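## Task

Unscrew the caps from tubes 1 and 4 and put each one upside down (opening facing down) and level in the cap nest with the same number. Press CYCLE, and keep those caps in their nests until the green lamp lights; aspiration happens only once. Then screw each cap back onto its own tube until it will not turn further. Confirm that the caps on tubes 2 and 3 are tight, and fully tighten any that are loose. Never remove the caps of tubes 2 and 3. Nothing counts if it stays in place only because the robot is holding it. At the end, release everything, move the gripper away (contact with the READY key or its housing is allowed), and finish by pressing READY until it switches. Do not press READY unless every step was done exactly as required.

## Robot and tools

ROBOT. There is one arm with six joints: waist, shoulder, elbow, wrist pitch, wrist yaw and wrist roll. It ends in a two-finger parallel gripper. The fingers point along the gripper's own +z axis and close along its y axis. The reported end_effector_position is the point between the finger pads, about 1 cm behind the fingertips.

FRAME. Every pose uses the scene frame. Its origin is on the table top directly below the arm's base. +z points up, and +y points to the left when you face along +x. The base may sit slightly tilted. Positions are in metres. Orientations are quaternions written w first (qw, qx, qy, qz). At long reach the printed hand position can be noticeably off.

LAYOUT. Seen from the base, the decapping station holds tubes 1 to 4 from left to right. The cap tray has nests 1 to 4 in the same order. It also has two lamps: amber while aspiration runs, green once it has finished. One housing holds a blue CYCLE key and a green READY key. Press a key until it actually switches.

THE ROW. Every motion command uses rows of 8 numbers: x, y, z, qw, qx, qy, qz, opening. A row is an absolute pose in the scene frame, not an offset. Opening runs from -1 (closed) to +1 (fully open, 0.094 m). To keep the current orientation, repeat the quaternion you intend in every row. Do not copy the reported one, which may have drifted.

execute_actions. The argument actions is a list holding zero or one item.
- An empty list ({"actions": []}) sends nothing and returns the current state.
- An action looks like {"rows": [[8 numbers], ...], "steps": n}. It takes 1 to 15 rows and at most 15 steps (default 15). Each step lasts 1/30 s. Row k is applied on step k, and the last row repeats to fill the remaining steps.
- A wait looks like {"steps": n} with n up to 300. It is counted from the previous result, so your reply time uses part of it.
- The optional argument pictures (boolean) turns the camera images on or off.
The call is refused, and nothing is sent, if a target lies more than 0.6 m from the last reported position along any axis of the gripper.

move. The argument target is one row (an absolute pose). speed is optional, from 0.002 to 0.5 m/s (default 0.25). Rotation is capped at twice that value in rad/s. The gripper follows a straight path lasting 0.5 to 10 s; a longer path is cut off at 10 s, short of the target. The gripper turns the shorter way round. The opening is commanded at the start. The path does not slow for obstacles, and the hand can lag, wander or overshoot the speed, especially with the arm nearly straight. The move ends when the hand and fingers are at rest, or 5 s after the path ends.
The result adds a "move:" line and the distance from target:
- done: at rest near the target.
- off_target, moving, held or fault: other endings. held means a check blocked the final step.
- limits=paced: the commanded pose was clipped.
- limits=held: some steps were blocked along the way. Afterwards the arm may jump faster than speed.

wait. The argument seconds runs from 0 to 10. Nothing new is sent while it runs.

zoom_image. camera is "cam_high" (672x504) or "cam_wrist" (504x504). region is [x0, y0, x1, y1] in that camera's latest image, in pixels from its top-left corner, at most 504 by 504.

finished_scene. The argument scene is the number of the current scene. This step cannot be undone, so call it only after READY has gone down.

CONTROL BEHAVIOUR.
- On each step the command is clipped to within 70 mm and 16 degrees of the measured pose. Damped inverse kinematics then chase it, and position wins over orientation.
- After an action ends, the arm continues only as far as the last clipped pose. Check the reported pose and send the remainder in your next call.
- Joint friction can leave the hand up to about 31 mm short, and a very small command may do nothing.
- The simulation keeps running while you think.

GRIPPING. grip_measured reports the finger opening on the command scale. To hold something, command about 0.03 below grip_measured; a smaller margin gives a lighter grip. The pads press with up to roughly 50 to 62 N, less on thin parts. The readings can carry a constant error of about 1 mm.

RESULT LINES.
- The state line gives end_effector_position and end_effector_quat_wxyz.
- Joint positions and Joint velocities list the six joints in the order above, in rad and rad/s, followed by the finger-pad gap in m and m/s. Joint ranges in rad: waist -2.618 to 3.054, shoulder 0 to 3.142, elbow 0 to 3.142, wrist pitch -1.571 to 1.571, wrist yaw -1.571 to 1.571, wrist roll -2.094 to 2.094.
- Joint torques are the total drive outputs, in the same order. They are noisy and carry offsets.
- HELD marks steps on which your row was not fully sent. "pose unreachable" means the clearance check changed or blocked a command; the mounting block under the base counts as part of the arm.
- "Hand target" is the pose the controller is currently driving toward.
- MOTOR HOT warns from 75 °C. An OVER-TEMPERATURE FAULT stops the arm at 90 °C. At 100 °C the motors let go and the arm falls. Holding loads heats the motors. A FAULT line can cut a move or a wait short.

CAMERAS. cam_high is fixed and looks down over the workspace. cam_wrist is a fisheye on the hand. Their calibration is given, but each may be off by a couple of degrees and millimetres.

AVOID. Do not knock or drop anything off the table. Avoid slams, fast contact and pushing far past a contact point; a faster move or a deeper target presses harder. Avoid long loaded holds. Loose objects may occasionally be nudged by the scene, so recheck cap positions before moving on.

Each tool is called after "Call:" by a JSON object that holds its "api" and its "payload", one argument or row to a line.

## Session

Call:
{"api": "execute_actions", "payload": {
  "actions": []
}}

Scene clock: 0.00 s of 11600.00 s.
end_effector_position=(+0.5456, +0.4750, +0.1094) grip_measured=+1.000 end_effector_quat_wxyz=(-0.390, +0.867, -0.273, +0.148)
Joint positions: [ 0.405  2.188  2.079  0.055 -0.751 -1.195  0.094]
Joint velocities: [-0.022 -0.007 -0.002  0.037 -0.037 -0.066  0.   ]
Joint torques (N m, as the arm reports them, + toward a larger angle): no reading
Motor temperatures (°C, as the motors report them): [25 29 26 25 26 25]
Hand target: +0.546, +0.475, +0.109; -0.390, +0.867, -0.273, +0.148

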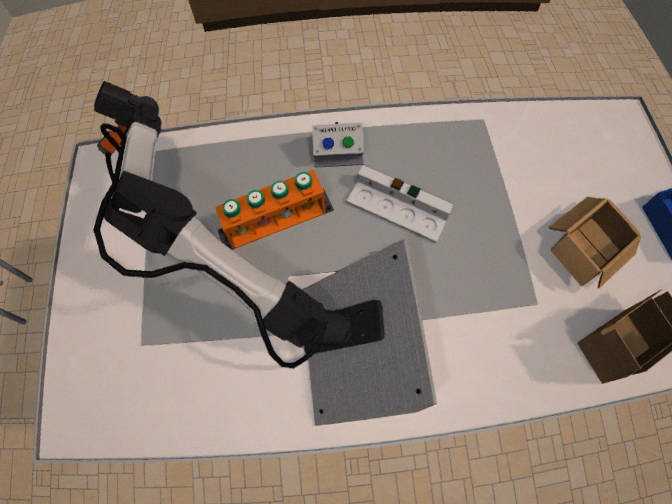

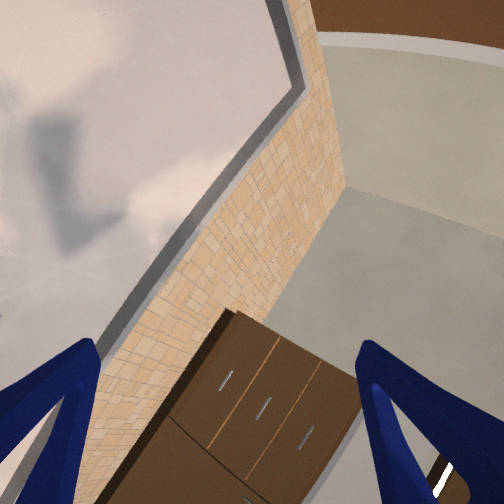

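Call:
{"api": "zoom_image", "payload": {
  "camera": "cam_high",
  "region": [200, 110, 470, 260]
}}

Call:
{"api": "zoom_image", "payload": {
  "camera": "cam_high",
  "region": [210, 160, 340, 255]
}}

Region (200, 110, 470, 260) of cam_high's 672x504 image, scaled by 1.867, with more detail than that image has.

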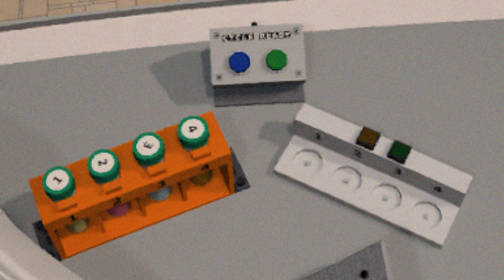

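Region (210, 160, 340, 255) of cam_high's 672x504 image, scaled by 3.877, with more detail than that image has; it fills the top 368 rows of this view, and the rest is white.

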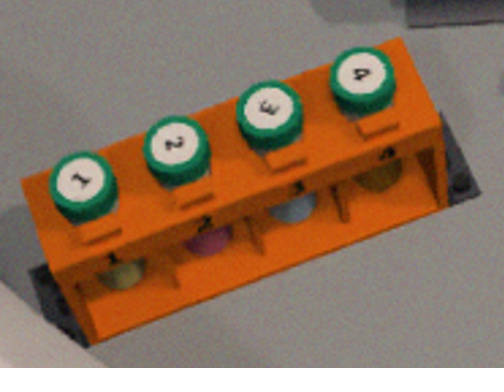

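Call:
{"api": "move", "payload": {
  "target": [0.36,0.2,0.27,0,0.951,-0.309,0,1]
}}

Scene clock: 9.70 s of 11600.00 s.
end_effector_position=(+0.3593, +0.2020, +0.2714) grip_measured=+1.000 end_effector_quat_wxyz=(-0.084, +0.847, -0.478, +0.219)
Joint positions: [-0.245  1.647  1.74  -1.331 -0.771 -2.097  0.094]
Joint velocities: [-0.002  0.042  0.042 -0.095 -0.007  0.022  0.   ]
Joint torques (N m, as the arm reports them, + toward a larger angle): [-4.53 -1.13  5.15  0.81  0.07 -0.04]
Motor temperatures (°C, as the motors report them): [27 31 27 25 26 25]
Hand target: +0.360, +0.200, +0.269; -0.073, +0.848, -0.480, +0.214
Off the commanded pose: 0.003 m, 35 deg; orientation clipped at the last step of the last action.
joint sent to its limit — the command would take joint 6 (wrist roll) past its lower limit, so that joint was sent only as far as its limit.
move: off_target; limits=paced
camera_calibration (this result's frames):
cam_wrist: T_world_to_cam=[[0.737039, 0.571481, 0.360809, -0.480462], [0.193444, -0.689904, 0.697576, -0.0780119], [0.647575, -0.444344, -0.619036, 0.118871], [0, 0, 0, 1]] pos_world=[0.292232, 0.273574, 0.30136]

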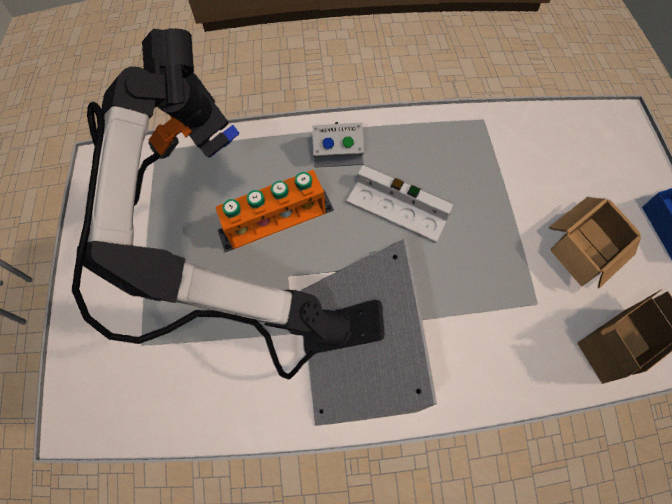

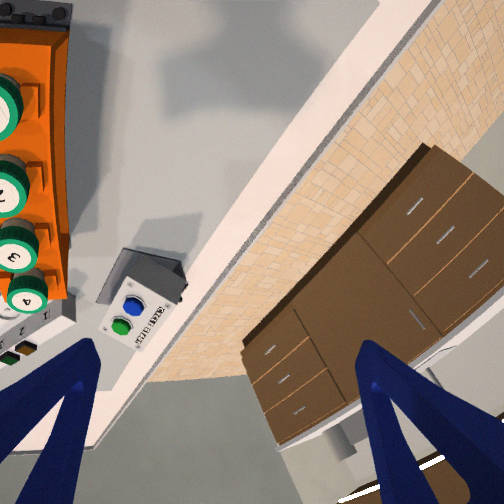

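Call:
{"api": "move", "payload": {
  "target": [0.30,0.17,0.25,0,0.259,-0.966,0,1],
  "speed": 0.4
}}

Scene clock: 13.33 s of 11600.00 s.
end_effector_position=(+0.3064, +0.1672, +0.2484) grip_measured=+1.000 end_effector_quat_wxyz=(+0.119, -0.270, +0.952, -0.075)
Joint positions: [-0.32   1.655  1.639 -1.562 -0.749 -0.833  0.094]
Joint velocities: [-0.012  0.012 -0.007 -0.007 -0.037  0.022  0.   ]
Joint torques (N m, as the arm reports them, + toward a larger angle): [-5.96 -3.02  2.75  0.61 -0.15  0.13]
Motor temperatures (°C, as the motors report them): [27 31 27 25 26 25]
Hand target: +0.301, +0.170, +0.249; +0.123, -0.258, +0.956, -0.067
Off the commanded pose: 0.007 m, 16 deg; orientation clipped at the last step of the last action.
joint sent to its limit — the command would take joint 4 (wrist pitch) past its lower limit, so that joint was sent only as far as its limit.
move: off_target; limits=paced
camera_calibration (this result's frames):
cam_wrist: T_world_to_cam=[[0.52879, -0.813927, 0.240632, -0.0879935], [-0.83649, -0.451747, 0.310177, 0.296219], [-0.143756, -0.365305, -0.919721, 0.427396], [0, 0, 0, 1]] pos_world=[0.355755, 0.218326, 0.322379]

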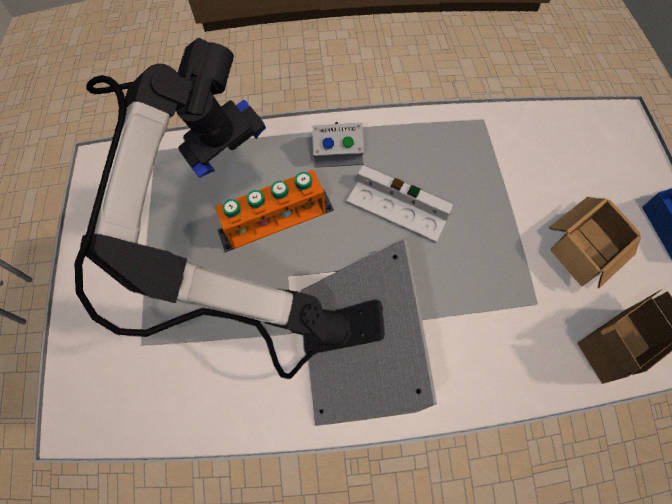

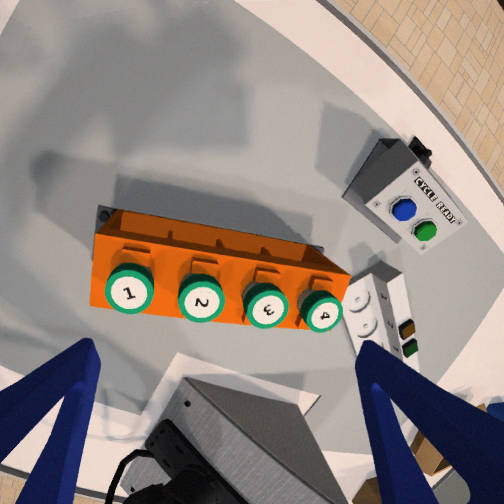

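Call:
{"api": "move", "payload": {
  "target": [0.285,0.22,0.19,0,0.156,-0.988,0,1]
}}

Scene clock: 19.03 s of 11600.00 s.
end_effector_position=(+0.2932, +0.2146, +0.1897) grip_measured=+1.000 end_effector_quat_wxyz=(+0.043, -0.163, +0.986, -0.016)
Joint positions: [-0.091  1.655  1.595 -1.562 -0.778 -0.471  0.094]
Joint velocities: [-0.007 -0.002 -0.007  0.007  0.022  0.051  0.   ]
Joint torques (N m, as the arm reports them, + toward a larger angle): [-4.84 -4.71  2.77  0.23 -0.15  0.12]
Motor temperatures (°C, as the motors report them): [27 31 27 25 26 25]
Hand target: +0.286, +0.220, +0.189; +0.041, -0.157, +0.987, -0.008
Off the commanded pose: 0.010 m, 5 deg.
joint sent to its limit — the command would take joint 4 (wrist pitch) past its lower limit, so that joint was sent only as far as its limit.
move: off_target
camera_calibration (this result's frames):
cam_wrist: T_world_to_cam=[[0.362308, -0.929039, 0.074959, 0.0765882], [-0.85792, -0.300976, 0.416397, 0.278583], [-0.364288, -0.215173, -0.906088, 0.418653], [0, 0, 0, 1]] pos_world=[0.363763, 0.245083, 0.257594]

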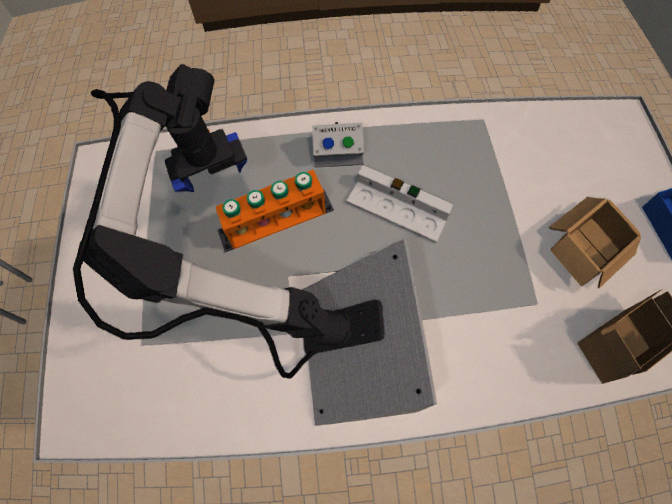

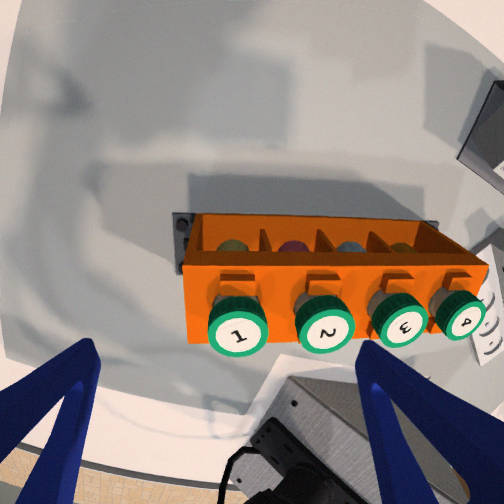

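Call:
{"api": "zoom_image", "payload": {
  "camera": "cam_high",
  "region": [120, 50, 320, 250]
}}

Region (120, 50, 320, 250) of cam_high's 672x504 image, scaled by 2.520, with more detail than that image has.

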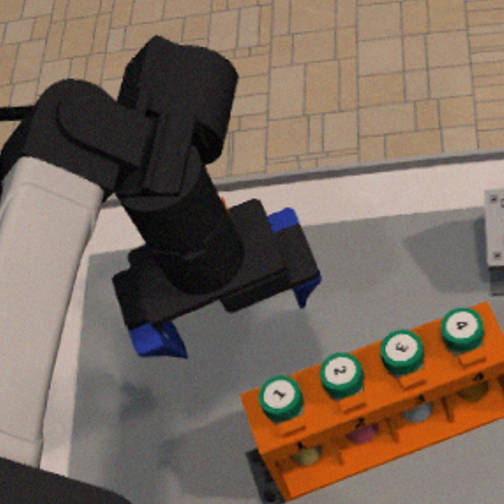

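Call:
{"api": "move", "payload": {
  "target": [0.255,0.2,0.16,0,0.156,-0.988,0,1],
  "speed": 0.15
}}

Scene clock: 22.77 s of 11600.00 s.
end_effector_position=(+0.2566, +0.1981, +0.1613) grip_measured=+1.000 end_effector_quat_wxyz=(-0.005, -0.140, +0.990, +0.002)
Joint positions: [-0.081  1.599  1.398 -1.555 -0.779 -0.512  0.094]
Joint velocities: [ 0.012 -0.012 -0.007  0.007  0.007 -0.095  0.   ]
Joint torques (N m, as the arm reports them, + toward a larger angle): [-4.17 -4.04  2.77  0.32 -0.09 -0.03]
Motor temperatures (°C, as the motors report them): [27 31 27 25 26 25]
Hand target: +0.255, +0.200, +0.160; +0.000, -0.156, +0.988, +0.001
Off the commanded pose: 0.003 m, 2 deg.
move: done
camera_calibration (this result's frames):
cam_wrist: T_world_to_cam=[[0.323632, -0.945934, 0.0217041, 0.0985135], [-0.825898, -0.271223, 0.494298, 0.227325], [-0.461686, -0.177896, -0.869022, 0.387643], [0, 0, 0, 1]] pos_world=[0.334835, 0.223803, 0.222365]

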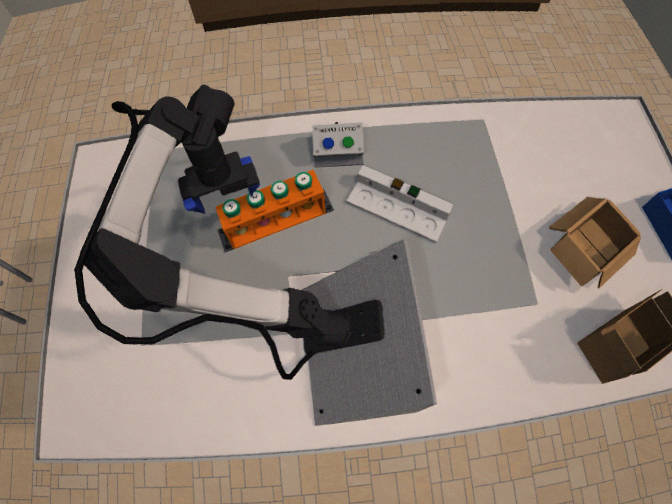

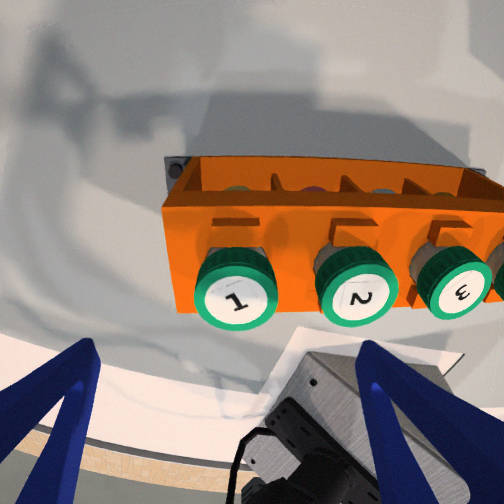

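Call:
{"api": "move", "payload": {
  "target": [0.256,0.201,0.145,0,-0.887,-0.462,0,0.1],
  "speed": 0.5
}}

Scene clock: 28.20 s of 11600.00 s.
end_effector_position=(+0.2579, +0.1996, +0.1470) grip_measured=+0.102 end_effector_quat_wxyz=(-0.002, +0.888, +0.460, -0.003)
Joint positions: [-0.038  1.583  1.349 -1.476 -0.784  2.017  0.052]
Joint velocities: [ 0.007 -0.017  0.002 -0.051 -0.037  0.081  0.001]
Joint torques (N m, as the arm reports them, + toward a larger angle): [-4.16 -4.17  2.61  0.29 -0.02  0.13]
Motor temperatures (°C, as the motors report them): [27 31 27 25 26 25]
Hand target: +0.256, +0.201, +0.145; -0.000, +0.887, +0.462, -0.000
Off the commanded pose: 0.003 m, 0 deg.
move: done
camera_calibration (this result's frames):
cam_wrist: T_world_to_cam=[[-0.843427, 0.536268, 0.0323749, 0.103411], [0.48284, 0.730215, 0.483375, -0.29987], [0.235578, 0.423323, -0.874815, 0.0771634], [0, 0, 0, 1]] pos_world=[0.213831, 0.130848, 0.209105]

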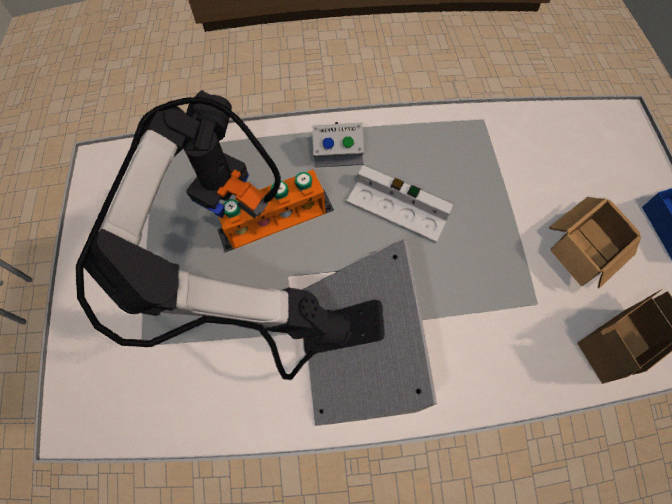

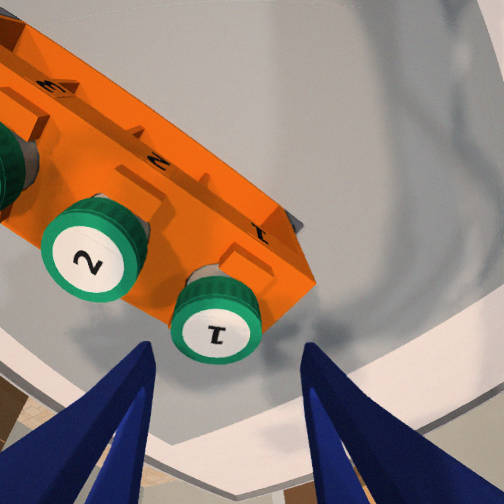

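Call:
{"api": "move", "payload": {
  "target": [0.260,0.199,0.131,0,-0.887,-0.462,0,0.1],
  "speed": 0.05
}}

Scene clock: 31.70 s of 11600.00 s.
end_effector_position=(+0.2613, +0.1972, +0.1331) grip_measured=+0.102 end_effector_quat_wxyz=(+0.000, +0.888, +0.460, -0.004)
Joint positions: [-0.004  1.583  1.307 -1.399 -0.784  2.067  0.052]
Joint velocities: [ 0.007 -0.017  0.012 -0.037 -0.022 -0.037  0.   ]
Joint torques (N m, as the arm reports them, + toward a larger angle): [-4.11 -4.2   2.73  0.3  -0.04  0.08]
Motor temperatures (°C, as the motors report them): [27 31 27 25 26 25]
Hand target: +0.260, +0.199, +0.131; -0.000, +0.887, +0.462, -0.000
Off the commanded pose: 0.003 m, 1 deg.
move: done
camera_calibration (this result's frames):
cam_wrist: T_world_to_cam=[[-0.842847, 0.537304, 0.0302296, 0.107894], [0.483672, 0.731694, 0.480298, -0.293141], [0.235947, 0.419439, -0.876584, 0.066093], [0, 0, 0, 1]] pos_world=[0.217128, 0.128796, 0.19547]

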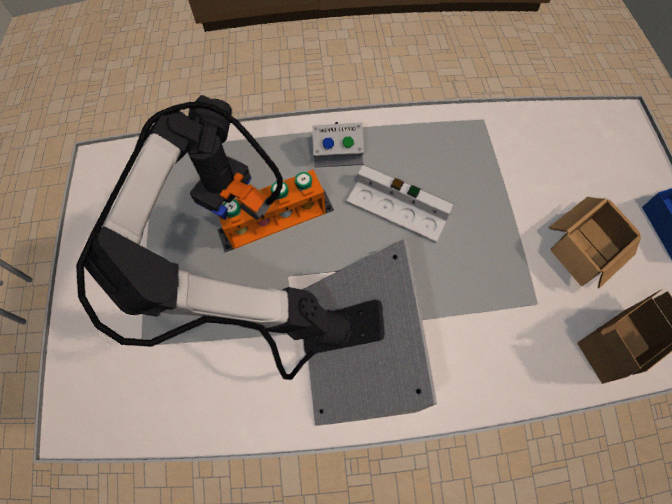

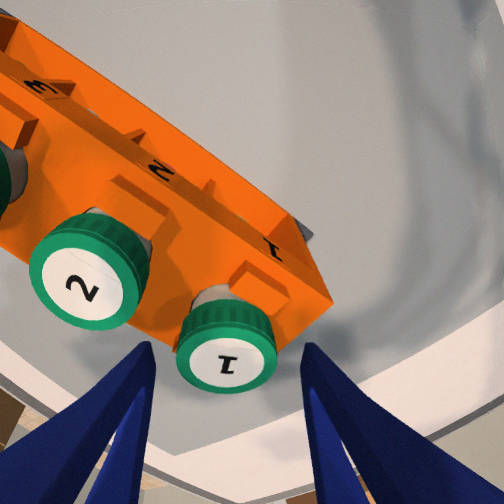

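Call:
{"api": "move", "payload": {
  "target": [0.260,0.199,0.131,0,0.301,0.954,0,0.1],
  "speed": 0.5
}}

Scene clock: 35.77 s of 11600.00 s.
end_effector_position=(+0.2635, +0.1976, +0.1325) grip_measured=+0.102 end_effector_quat_wxyz=(+0.001, +0.310, +0.951, -0.003)
Joint positions: [-0.001  1.583  1.307 -1.386 -0.784  0.522  0.052]
Joint velocities: [-0.027 -0.012 -0.012 -0.022 -0.051  0.022 -0.   ]
Joint torques (N m, as the arm reports them, + toward a larger angle): [-4.53 -4.39  2.75  0.23 -0.06 -0.04]
Motor temperatures (°C, as the motors report them): [27 31 27 25 26 25]
Hand target: +0.260, +0.199, +0.131; -0.000, +0.301, +0.954, -0.000
Off the commanded pose: 0.004 m, 1 deg.
move: done
camera_calibration (this result's frames):
cam_wrist: T_world_to_cam=[[-0.548889, -0.835321, 0.0309846, 0.303237], [-0.722788, 0.49291, 0.484372, 0.0703791], [-0.419879, 0.243471, -0.874313, 0.272116], [0, 0, 0, 1]] pos_world=[0.331569, 0.152358, 0.19443]

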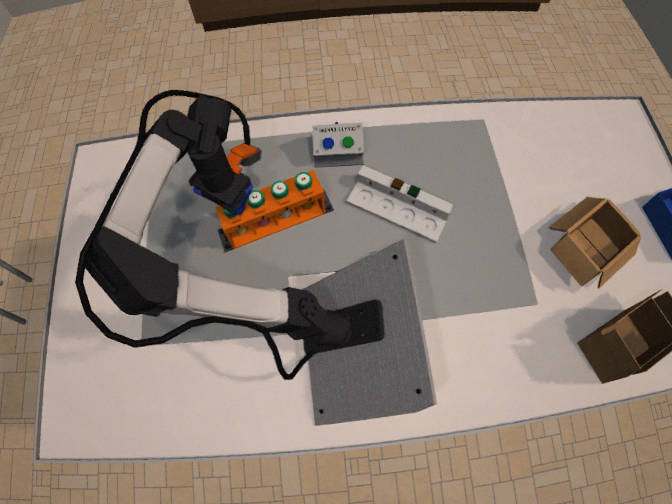

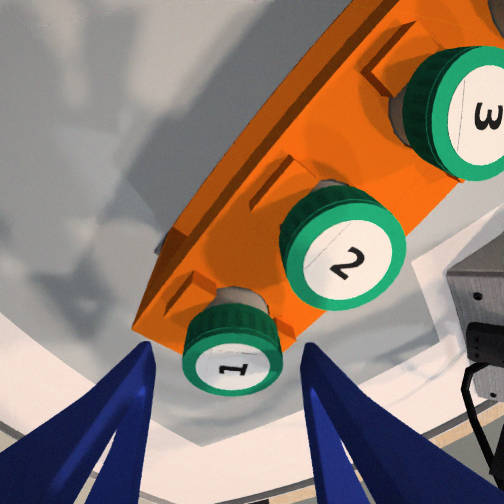

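Call:
{"api": "move", "payload": {
  "target": [0.259,0.199,0.118,0,0.843,0.537,0,0.1],
  "speed": 0.4
}}

Scene clock: 39.30 s of 11600.00 s.
end_effector_position=(+0.2607, +0.1966, +0.1197) grip_measured=+0.102 end_effector_quat_wxyz=(+0.000, +0.845, +0.535, -0.005)
Joint positions: [ 0.03   1.571  1.257 -1.328 -0.786  1.94   0.052]
Joint velocities: [-0.007  0.007  0.007 -0.051  0.007  0.051  0.001]
Joint torques (N m, as the arm reports them, + toward a larger angle): [-4.13 -4.52  2.81  0.25 -0.03  0.09]
Motor temperatures (°C, as the motors report them): [27 31 27 25 26 25]
Hand target: +0.259, +0.199, +0.118; -0.000, +0.843, +0.537, -0.000
Off the commanded pose: 0.003 m, 1 deg.
move: done
camera_calibration (this result's frames):
cam_wrist: T_world_to_cam=[[-0.923315, 0.382744, 0.031558, 0.159381], [0.3499, 0.804511, 0.479929, -0.265374], [0.158302, 0.454168, -0.876739, 0.0681915], [0, 0, 0, 1]] pos_world=[0.229218, 0.121523, 0.182117]

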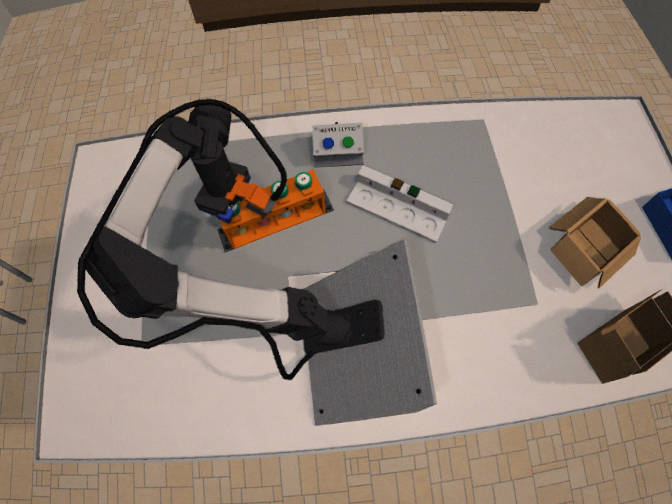

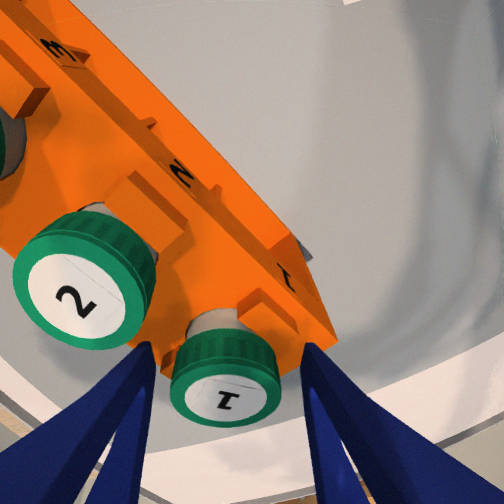

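Call:
{"api": "move", "payload": {
  "target": [0.260,0.199,0.122,0,0.843,0.537,0,-0.29],
  "speed": 0.1
}}

Scene clock: 40.90 s of 11600.00 s.
end_effector_position=(+0.2611, +0.1965, +0.1197) grip_measured=-0.285 end_effector_quat_wxyz=(+0.001, +0.845, +0.534, -0.004)
Joint positions: [ 0.03   1.571  1.257 -1.325 -0.786  1.944  0.034]
Joint velocities: [ 0.002 -0.012  0.002 -0.022 -0.037  0.051 -0.   ]
Joint torques (N m, as the arm reports them, + toward a larger angle): [-5.03 -4.22  4.06  0.05 -0.02  0.  ]
Motor temperatures (°C, as the motors report them): [27 31 27 25 26 25]
Hand target: +0.260, +0.199, +0.122; +0.000, +0.843, +0.537, -0.000
Off the commanded pose: 0.004 m, 1 deg.
move: done
camera_calibration (this result's frames):
cam_wrist: T_world_to_cam=[[-0.922526, 0.384775, 0.0298869, 0.159421], [0.350888, 0.803991, 0.480079, -0.265623], [0.160693, 0.453372, -0.876716, 0.0676925], [0, 0, 0, 1]] pos_world=[0.229396, 0.121527, 0.182102]

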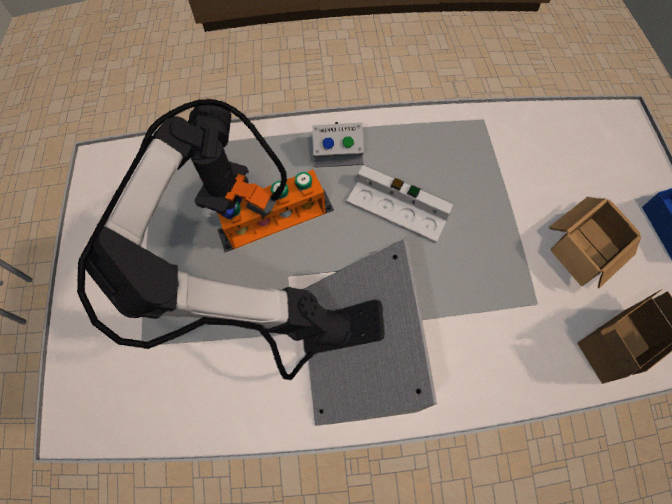

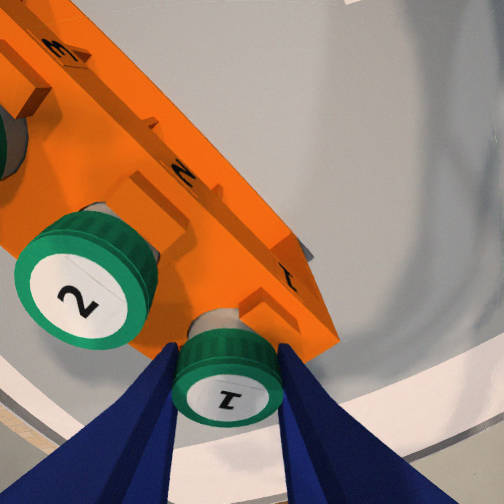

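Call:
{"api": "execute_actions", "payload": {
  "actions": [
    {"rows":[[0.260,0.198,0.121,0,0.843,0.537,0,-0.32]],"steps":6}
  ],
  "pictures": false
}}

Call:
{"api": "move", "payload": {
  "target": [0.260,0.198,0.122,0,0.087,0.996,0,-0.32],
  "speed": 0.4
}}

Scene clock: 42.37 s of 11600.00 s.
end_effector_position=(+0.2612, +0.1965, +0.1197) grip_measured=-0.306 end_effector_quat_wxyz=(+0.001, +0.845, +0.534, -0.004)
Joint positions: [ 0.03   1.571  1.257 -1.325 -0.786  1.944  0.033]
Joint velocities: [ 0.002  0.002 -0.007 -0.037  0.037 -0.051 -0.   ]
Joint torques (N m, as the arm reports them, + toward a larger angle): [-5.01 -4.07  3.6   0.09 -0.03 -0.03]
Motor temperatures (°C, as the motors report them): [27 31 27 25 26 25]
Hand target: +0.260, +0.198, +0.121; +0.000, +0.843, +0.537, +0.000
Off the commanded pose: 0.002 m, 1 deg.
Steps of this call (steps 1 to 38: nothing new was sent; steps 39 to 44: all 6 steps of this action). Readings (end_effector_position):
39: (+0.2612, +0.1965, +0.1197)
40: (+0.2612, +0.1965, +0.1197)
42: (+0.2612, +0.1965, +0.1197)
44: the state above

Scene clock: 45.60 s of 11600.00 s.
end_effector_position=(+0.2623, +0.1968, +0.1204) grip_measured=-0.306 end_effector_quat_wxyz=(+0.001, +0.090, +0.996, -0.004)
Joint positions: [ 0.03   1.567  1.257 -1.318 -0.784  0.119  0.033]
Joint velocities: [-0.007 -0.027 -0.007  0.081 -0.051 -0.066  0.   ]
Joint torques (N m, as the arm reports them, + toward a larger angle): [-5.32 -3.91  4.05  0.09 -0.08 -0.04]
Motor temperatures (°C, as the motors report them): [27 31 27 25 26 25]
Hand target: +0.260, +0.198, +0.122; +0.000, +0.087, +0.996, -0.000
Off the commanded pose: 0.003 m, 1 deg.
move: done
camera_calibration (this result's frames):
cam_wrist: T_world_to_cam=[[-0.132254, -0.990637, 0.0338825, 0.2233], [-0.864926, 0.132033, 0.484221, 0.184041], [-0.484161, 0.0347345, -0.874289, 0.319217], [0, 0, 0, 1]] pos_world=[0.343266, 0.185821, 0.182405]

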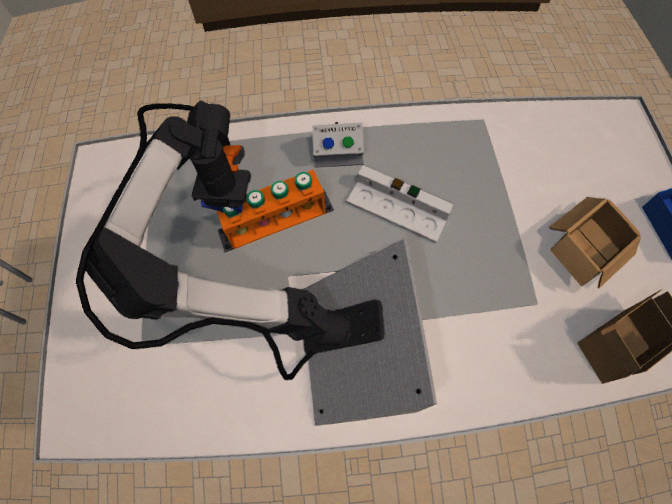

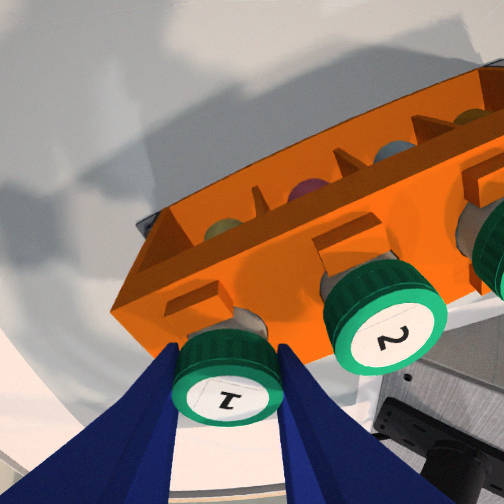

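Call:
{"api": "move", "payload": {
  "target": [0.260,0.198,0.124,0,-0.793,0.609,0,-0.335],
  "speed": 0.4
}}

Scene clock: 49.70 s of 11600.00 s.
end_effector_position=(+0.2614, +0.1980, +0.1218) grip_measured=-0.315 end_effector_quat_wxyz=(-0.001, +0.782, -0.623, +0.002)
Joint positions: [ 0.026  1.563  1.257 -1.324 -0.791 -1.862  0.032]
Joint velocities: [-0.022 -0.002 -0.002 -0.051  0.051 -0.066  0.   ]
Joint torques (N m, as the arm reports them, + toward a larger angle): [-5.37 -3.49  4.35 -0.05 -0.1  -0.33]
Motor temperatures (°C, as the motors report them): [27 31 27 25 26 25]
Hand target: +0.260, +0.198, +0.124; -0.000, +0.793, -0.609, +0.001
Off the commanded pose: 0.003 m, 2 deg.
move: done
camera_calibration (this result's frames):
cam_wrist: T_world_to_cam=[[0.962485, 0.269719, 0.029578, -0.310911], [0.221479, -0.843923, 0.48861, 0.0911785], [0.156749, -0.463729, -0.872001, 0.250872], [0, 0, 0, 1]] pos_world=[0.239729, 0.277143, 0.183406]

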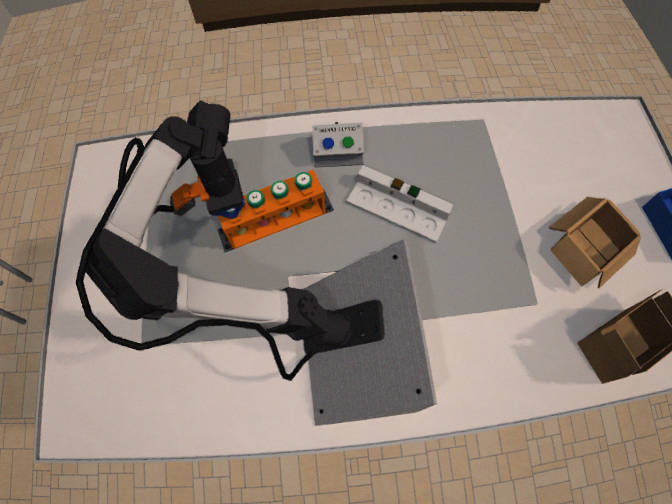

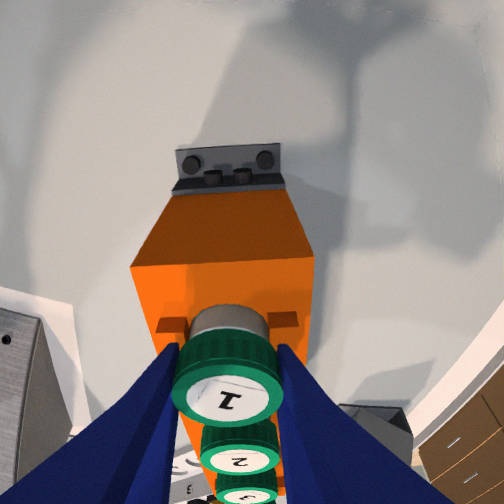

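Call:
{"api": "execute_actions", "payload": {
  "actions": [
    {"rows":[[0.260,0.198,0.125,0,-0.782,0.623,0,-0.17],[0.260,0.198,0.125,0,-0.782,0.623,0,-0.17],[0.260,0.198,0.125,0,-0.782,0.623,0,-0.17],[0.260,0.198,0.125,0,-0.782,0.623,0,-0.17],[0.260,0.198,0.125,0,-0.782,0.623,0,-0.17],[0.260,0.198,0.125,0,-0.75,0.66,0,-0.17],[0.260,0.198,0.125,0,0.087,0.996,0,-0.17]],"steps":15}
  ],
  "pictures": false
}}

Call:
{"api": "execute_actions", "payload": {
  "actions": [
    {"rows":[[0.260,0.198,0.125,0,0.5,0.866,0,-0.17]],"steps":15}
  ]
}}

Scene clock: 52.47 s of 11600.00 s.
end_effector_position=(+0.2593, +0.1983, +0.1233) grip_measured=-0.172 end_effector_quat_wxyz=(+0.002, -0.646, +0.763, +0.004)
Joint positions: [ 0.018  1.563  1.257 -1.34  -0.8   -1.488  0.039]
Joint velocities: [-0.012  0.017 -0.007  0.051 -0.007  1.15  -0.001]
Joint torques (N m, as the arm reports them, + toward a larger angle): [-5.76 -1.89  5.38 -0.15 -0.12  0.1 ]
Motor temperatures (°C, as the motors report them): [27 31 27 25 26 25]
Hand target: +0.260, +0.198, +0.125; +0.000, -0.560, +0.828, +0.013
Off the commanded pose: 0.002 m, 90 deg; orientation clipped at the last step of the last action.
Steps of this call (steps 1 to 68: nothing new was sent; steps 69 to 83: all 15 steps of this action). Readings (end_effector_position):
69: (+0.2614, +0.1980, +0.1219)
70: (+0.2612, +0.1979, +0.1220)
72: (+0.2609, +0.1979, +0.1220)
76: (+0.2596, +0.1978, +0.1224)
83: the state above

Scene clock: 52.97 s of 11600.00 s.
end_effector_position=(+0.2593, +0.1983, +0.1241) grip_measured=-0.172 end_effector_quat_wxyz=(+0.003, -0.376, +0.927, +0.006)
Joint positions: [ 0.014  1.563  1.257 -1.343 -0.803 -0.859  0.039]
Joint velocities: [ 0.002 -0.007 -0.002 -0.022  0.037  1.136 -0.   ]
Joint torques (N m, as the arm reports them, + toward a larger angle): [-5.57 -1.91  5.22 -0.08 -0.17  0.09]
Motor temperatures (°C, as the motors report them): [27 31 27 25 26 25]
Hand target: +0.260, +0.198, +0.125; -0.003, -0.275, +0.961, +0.014
Off the commanded pose: 0.001 m, 104 deg; orientation clipped at the last step of the last action.
Steps of this call (steps 1 to 15: all 15 steps of this action). Readings (end_effector_position):
1: (+0.2593, +0.1984, +0.1234)
2: (+0.2594, +0.1985, +0.1235)
4: (+0.2594, +0.1984, +0.1238)
8: (+0.2594, +0.1983, +0.1241)
15: the state above
camera_calibration (this result's frames):
cam_wrist: T_world_to_cam=[[0.7306, -0.682566, 0.0180848, -0.058653], [-0.605675, -0.635616, 0.478696, 0.265072], [-0.315247, -0.360689, -0.877794, 0.35597], [0, 0, 0, 1]] pos_world=[0.315618, 0.256844, 0.186641]

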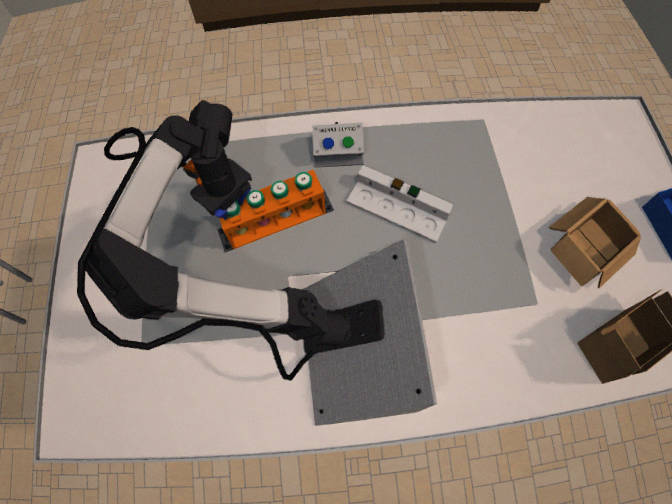

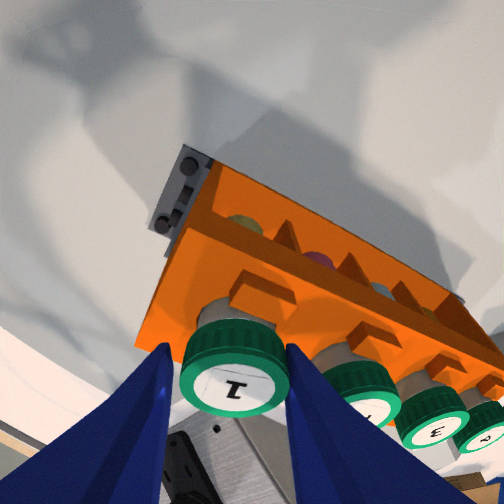

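Call:
{"api": "move", "payload": {
  "target": [0.262,0.196,0.125,0,0.843,0.537,0,-0.07],
  "speed": 0.5
}}

Scene clock: 58.03 s of 11600.00 s.
end_effector_position=(+0.2590, +0.1981, +0.1241) grip_measured=-0.072 end_effector_quat_wxyz=(-0.005, +0.840, +0.543, +0.003)
Joint positions: [ 0.014  1.563  1.257 -1.344 -0.803  1.904  0.044]
Joint velocities: [ 0.002 -0.007  0.017  0.022 -0.007  0.007 -0.001]
Joint torques (N m, as the arm reports them, + toward a larger angle): [-5.03 -2.68  5.03  0.11  0.1   0.11]
Motor temperatures (°C, as the motors report them): [27 31 28 25 26 25]
Hand target: +0.262, +0.196, +0.125; -0.000, +0.843, +0.537, +0.000
Off the commanded pose: 0.004 m, 1 deg.
move: done
camera_calibration (this result's frames):
cam_wrist: T_world_to_cam=[[-0.930482, 0.364981, 0.0315125, 0.162405], [0.331565, 0.802458, 0.496111, -0.26499], [0.155783, 0.47207, -0.867687, 0.0675985], [0, 0, 0, 1]] pos_world=[0.228446, 0.121457, 0.185001]

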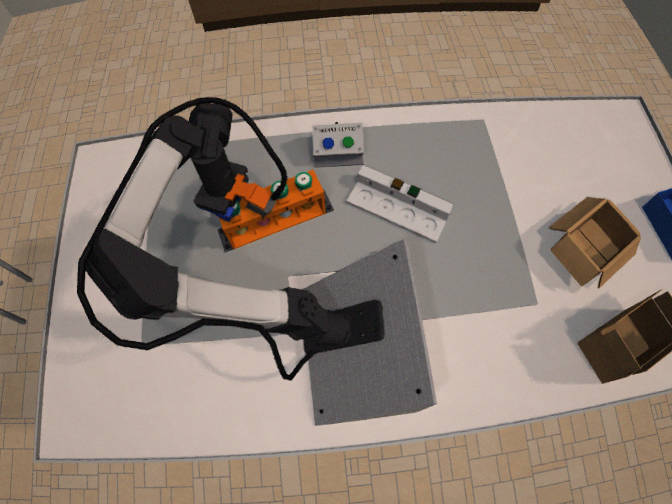

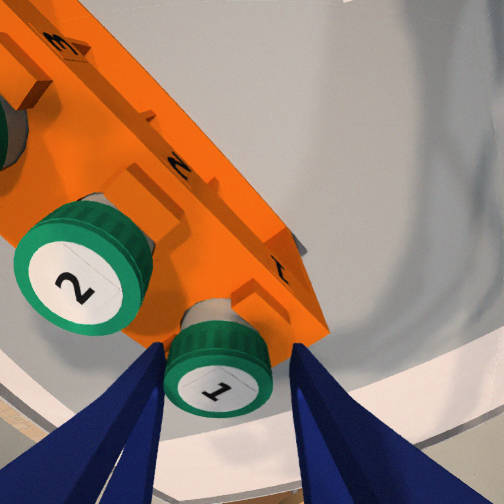

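Call:
{"api": "execute_actions", "payload": {
  "actions": [
    {"rows":[[0.262,0.197,0.125,0,0.843,0.537,0,-0.335]],"steps":15}
  ],
  "pictures": false
}}

Call:
{"api": "move", "payload": {
  "target": [0.262,0.197,0.128,0,-0.423,0.906,0,-0.335],
  "speed": 0.5
}}

Call:
{"api": "move", "payload": {
  "target": [0.262,0.197,0.129,0,-0.819,0.574,0,-0.335],
  "speed": 0.5
}}

Scene clock: 60.00 s of 11600.00 s.
end_effector_position=(+0.2615, +0.1972, +0.1244) grip_measured=-0.314 end_effector_quat_wxyz=(-0.000, +0.839, +0.544, +0.005)
Joint positions: [ 0.014  1.563  1.259 -1.333 -0.797  1.911  0.032]
Joint velocities: [-0.002  0.002 -0.012  0.066  0.007 -0.095 -0.001]
Joint torques (N m, as the arm reports them, + toward a larger angle): [-4.72 -2.73  4.99  0.    0.09  0.12]
Motor temperatures (°C, as the motors report them): [27 31 28 25 26 25]
Hand target: +0.262, +0.197, +0.125; -0.000, +0.843, +0.537, -0.000
Off the commanded pose: 0.001 m, 1 deg.
Steps of this call (steps 1 to 44: nothing new was sent; steps 45 to 59: all 15 steps of this action). Readings (end_effector_position):
45: (+0.2593, +0.1979, +0.1241)
46: (+0.2615, +0.1973, +0.1244)
48: (+0.2615, +0.1972, +0.1244)
52: (+0.2615, +0.1972, +0.1244)
59: the state above

Scene clock: 63.87 s of 11600.00 s.
end_effector_position=(+0.2621, +0.1970, +0.1257) grip_measured=-0.314 end_effector_quat_wxyz=(+0.005, -0.421, +0.907, -0.001)
Joint positions: [ 0.011  1.563  1.264 -1.336 -0.794 -0.951  0.032]
Joint velocities: [-0.017  0.002  0.002 -0.007  0.066  0.007 -0.   ]
Joint torques (N m, as the arm reports them, + toward a larger angle): [-5.33 -2.68  5.28 -0.07 -0.05 -0.13]
Motor temperatures (°C, as the motors report them): [28 31 28 25 26 25]
Hand target: +0.262, +0.197, +0.128; +0.000, -0.423, +0.906, -0.000
Off the commanded pose: 0.002 m, 1 deg.
move: done
camera_calibration (this result's frames):
cam_wrist: T_world_to_cam=[[0.793951, -0.607081, 0.0330849, -0.0949776], [-0.545492, -0.687263, 0.479696, 0.25952], [-0.268476, -0.398903, -0.876811, 0.352969], [0, 0, 0, 1]] pos_world=[0.311738, 0.2615, 0.188139]

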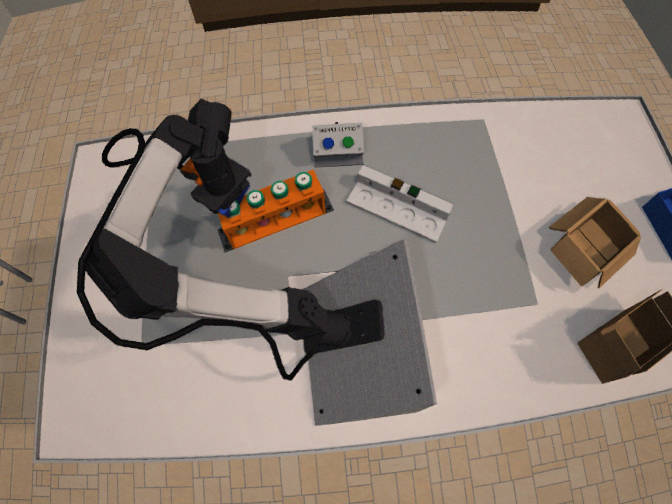

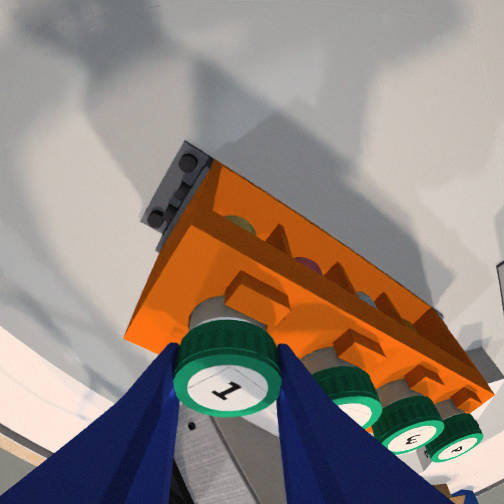

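Scene clock: 65.70 s of 11600.00 s.
end_effector_position=(+0.2615, +0.1977, +0.1267) grip_measured=-0.314 end_effector_quat_wxyz=(-0.003, +0.820, -0.572, +0.003)
Joint positions: [ 0.011  1.563  1.269 -1.345 -0.793 -2.007  0.032]
Joint velocities: [ 0.007  0.027 -0.022 -0.037 -0.037  0.022 -0.001]
Joint torques (N m, as the arm reports them, + toward a larger angle): [-5.41 -2.51  5.28 -0.09 -0.05 -0.02]
Motor temperatures (°C, as the motors report them): [28 31 28 25 26 25]
Hand target: +0.262, +0.197, +0.129; -0.000, +0.819, -0.574, +0.000
Off the commanded pose: 0.002 m, 1 deg.
move: done
camera_calibration (this result's frames):
cam_wrist: T_world_to_cam=[[0.920154, 0.390021, 0.0346459, -0.32442], [0.325072, -0.810244, 0.487681, 0.0548431], [0.218278, -0.437479, -0.872334, 0.23368], [0, 0, 0, 1]] pos_world=[0.229681, 0.273197, 0.188341]

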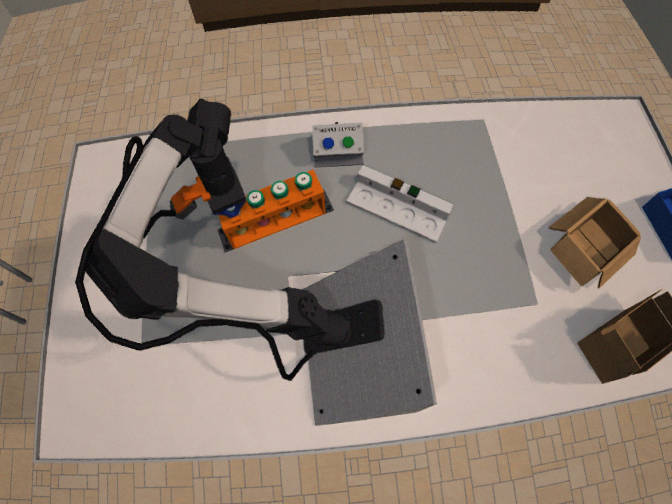

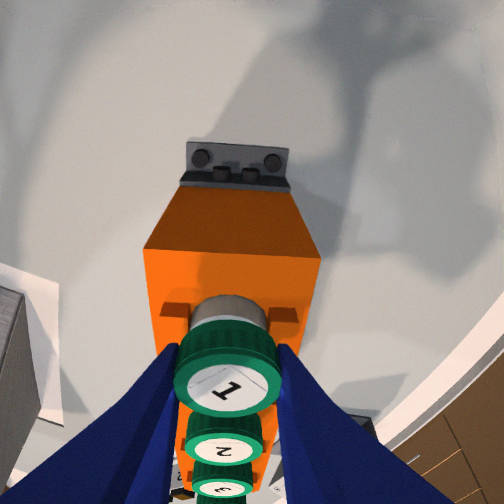

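About one turn off. Gentle lift test.

Call:
{"api": "move", "payload": {
  "target": [0.262,0.197,0.135,0,-0.819,0.574,0,-0.335],
  "speed": 0.02
}}

Scene clock: 66.83 s of 11600.00 s.
end_effector_position=(+0.2614, +0.1978, +0.1332) grip_measured=-0.314 end_effector_quat_wxyz=(-0.002, +0.822, -0.570, +0.006)
Joint positions: [-0.005  1.563  1.289 -1.375 -0.788 -2.03   0.032]
Joint velocities: [ 0.002  0.032 -0.007 -0.051  0.022 -0.081 -0.   ]
Joint torques (N m, as the arm reports them, + toward a larger angle): [-5.58 -2.06  5.33 -0.12 -0.07 -0.04]
Motor temperatures (°C, as the motors report them): [28 31 28 25 26 25]
Hand target: +0.262, +0.197, +0.135; -0.000, +0.819, -0.574, +0.000
Off the commanded pose: 0.002 m, 1 deg.
move: done
camera_calibration (this result's frames):
cam_wrist: T_world_to_cam=[[0.917805, 0.395372, 0.0362743, -0.325209], [0.327693, -0.805933, 0.493042, 0.0495105], [0.224169, -0.440629, -0.869249, 0.238101], [0, 0, 0, 1]] pos_world=[0.228879, 0.273395, 0.194356]

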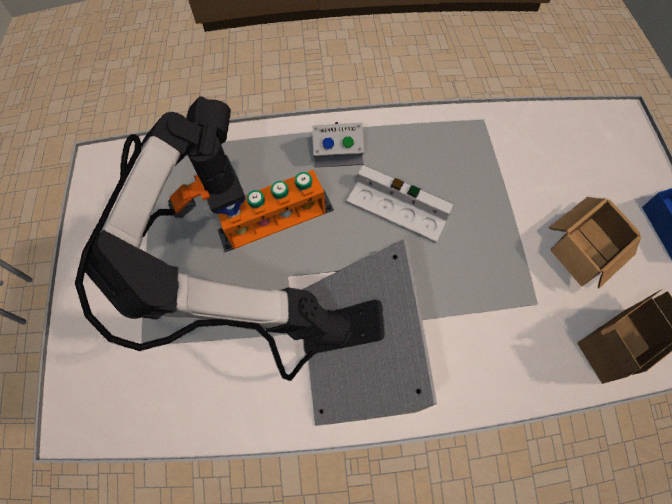

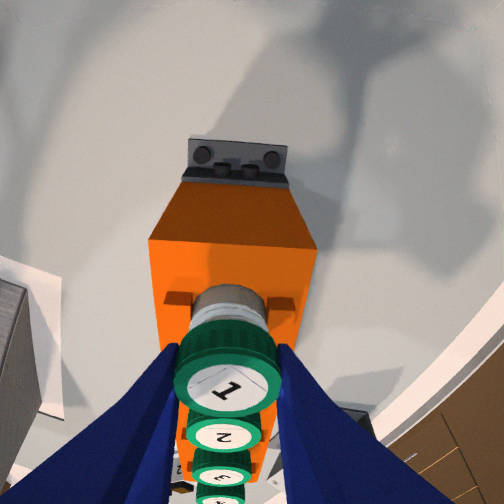

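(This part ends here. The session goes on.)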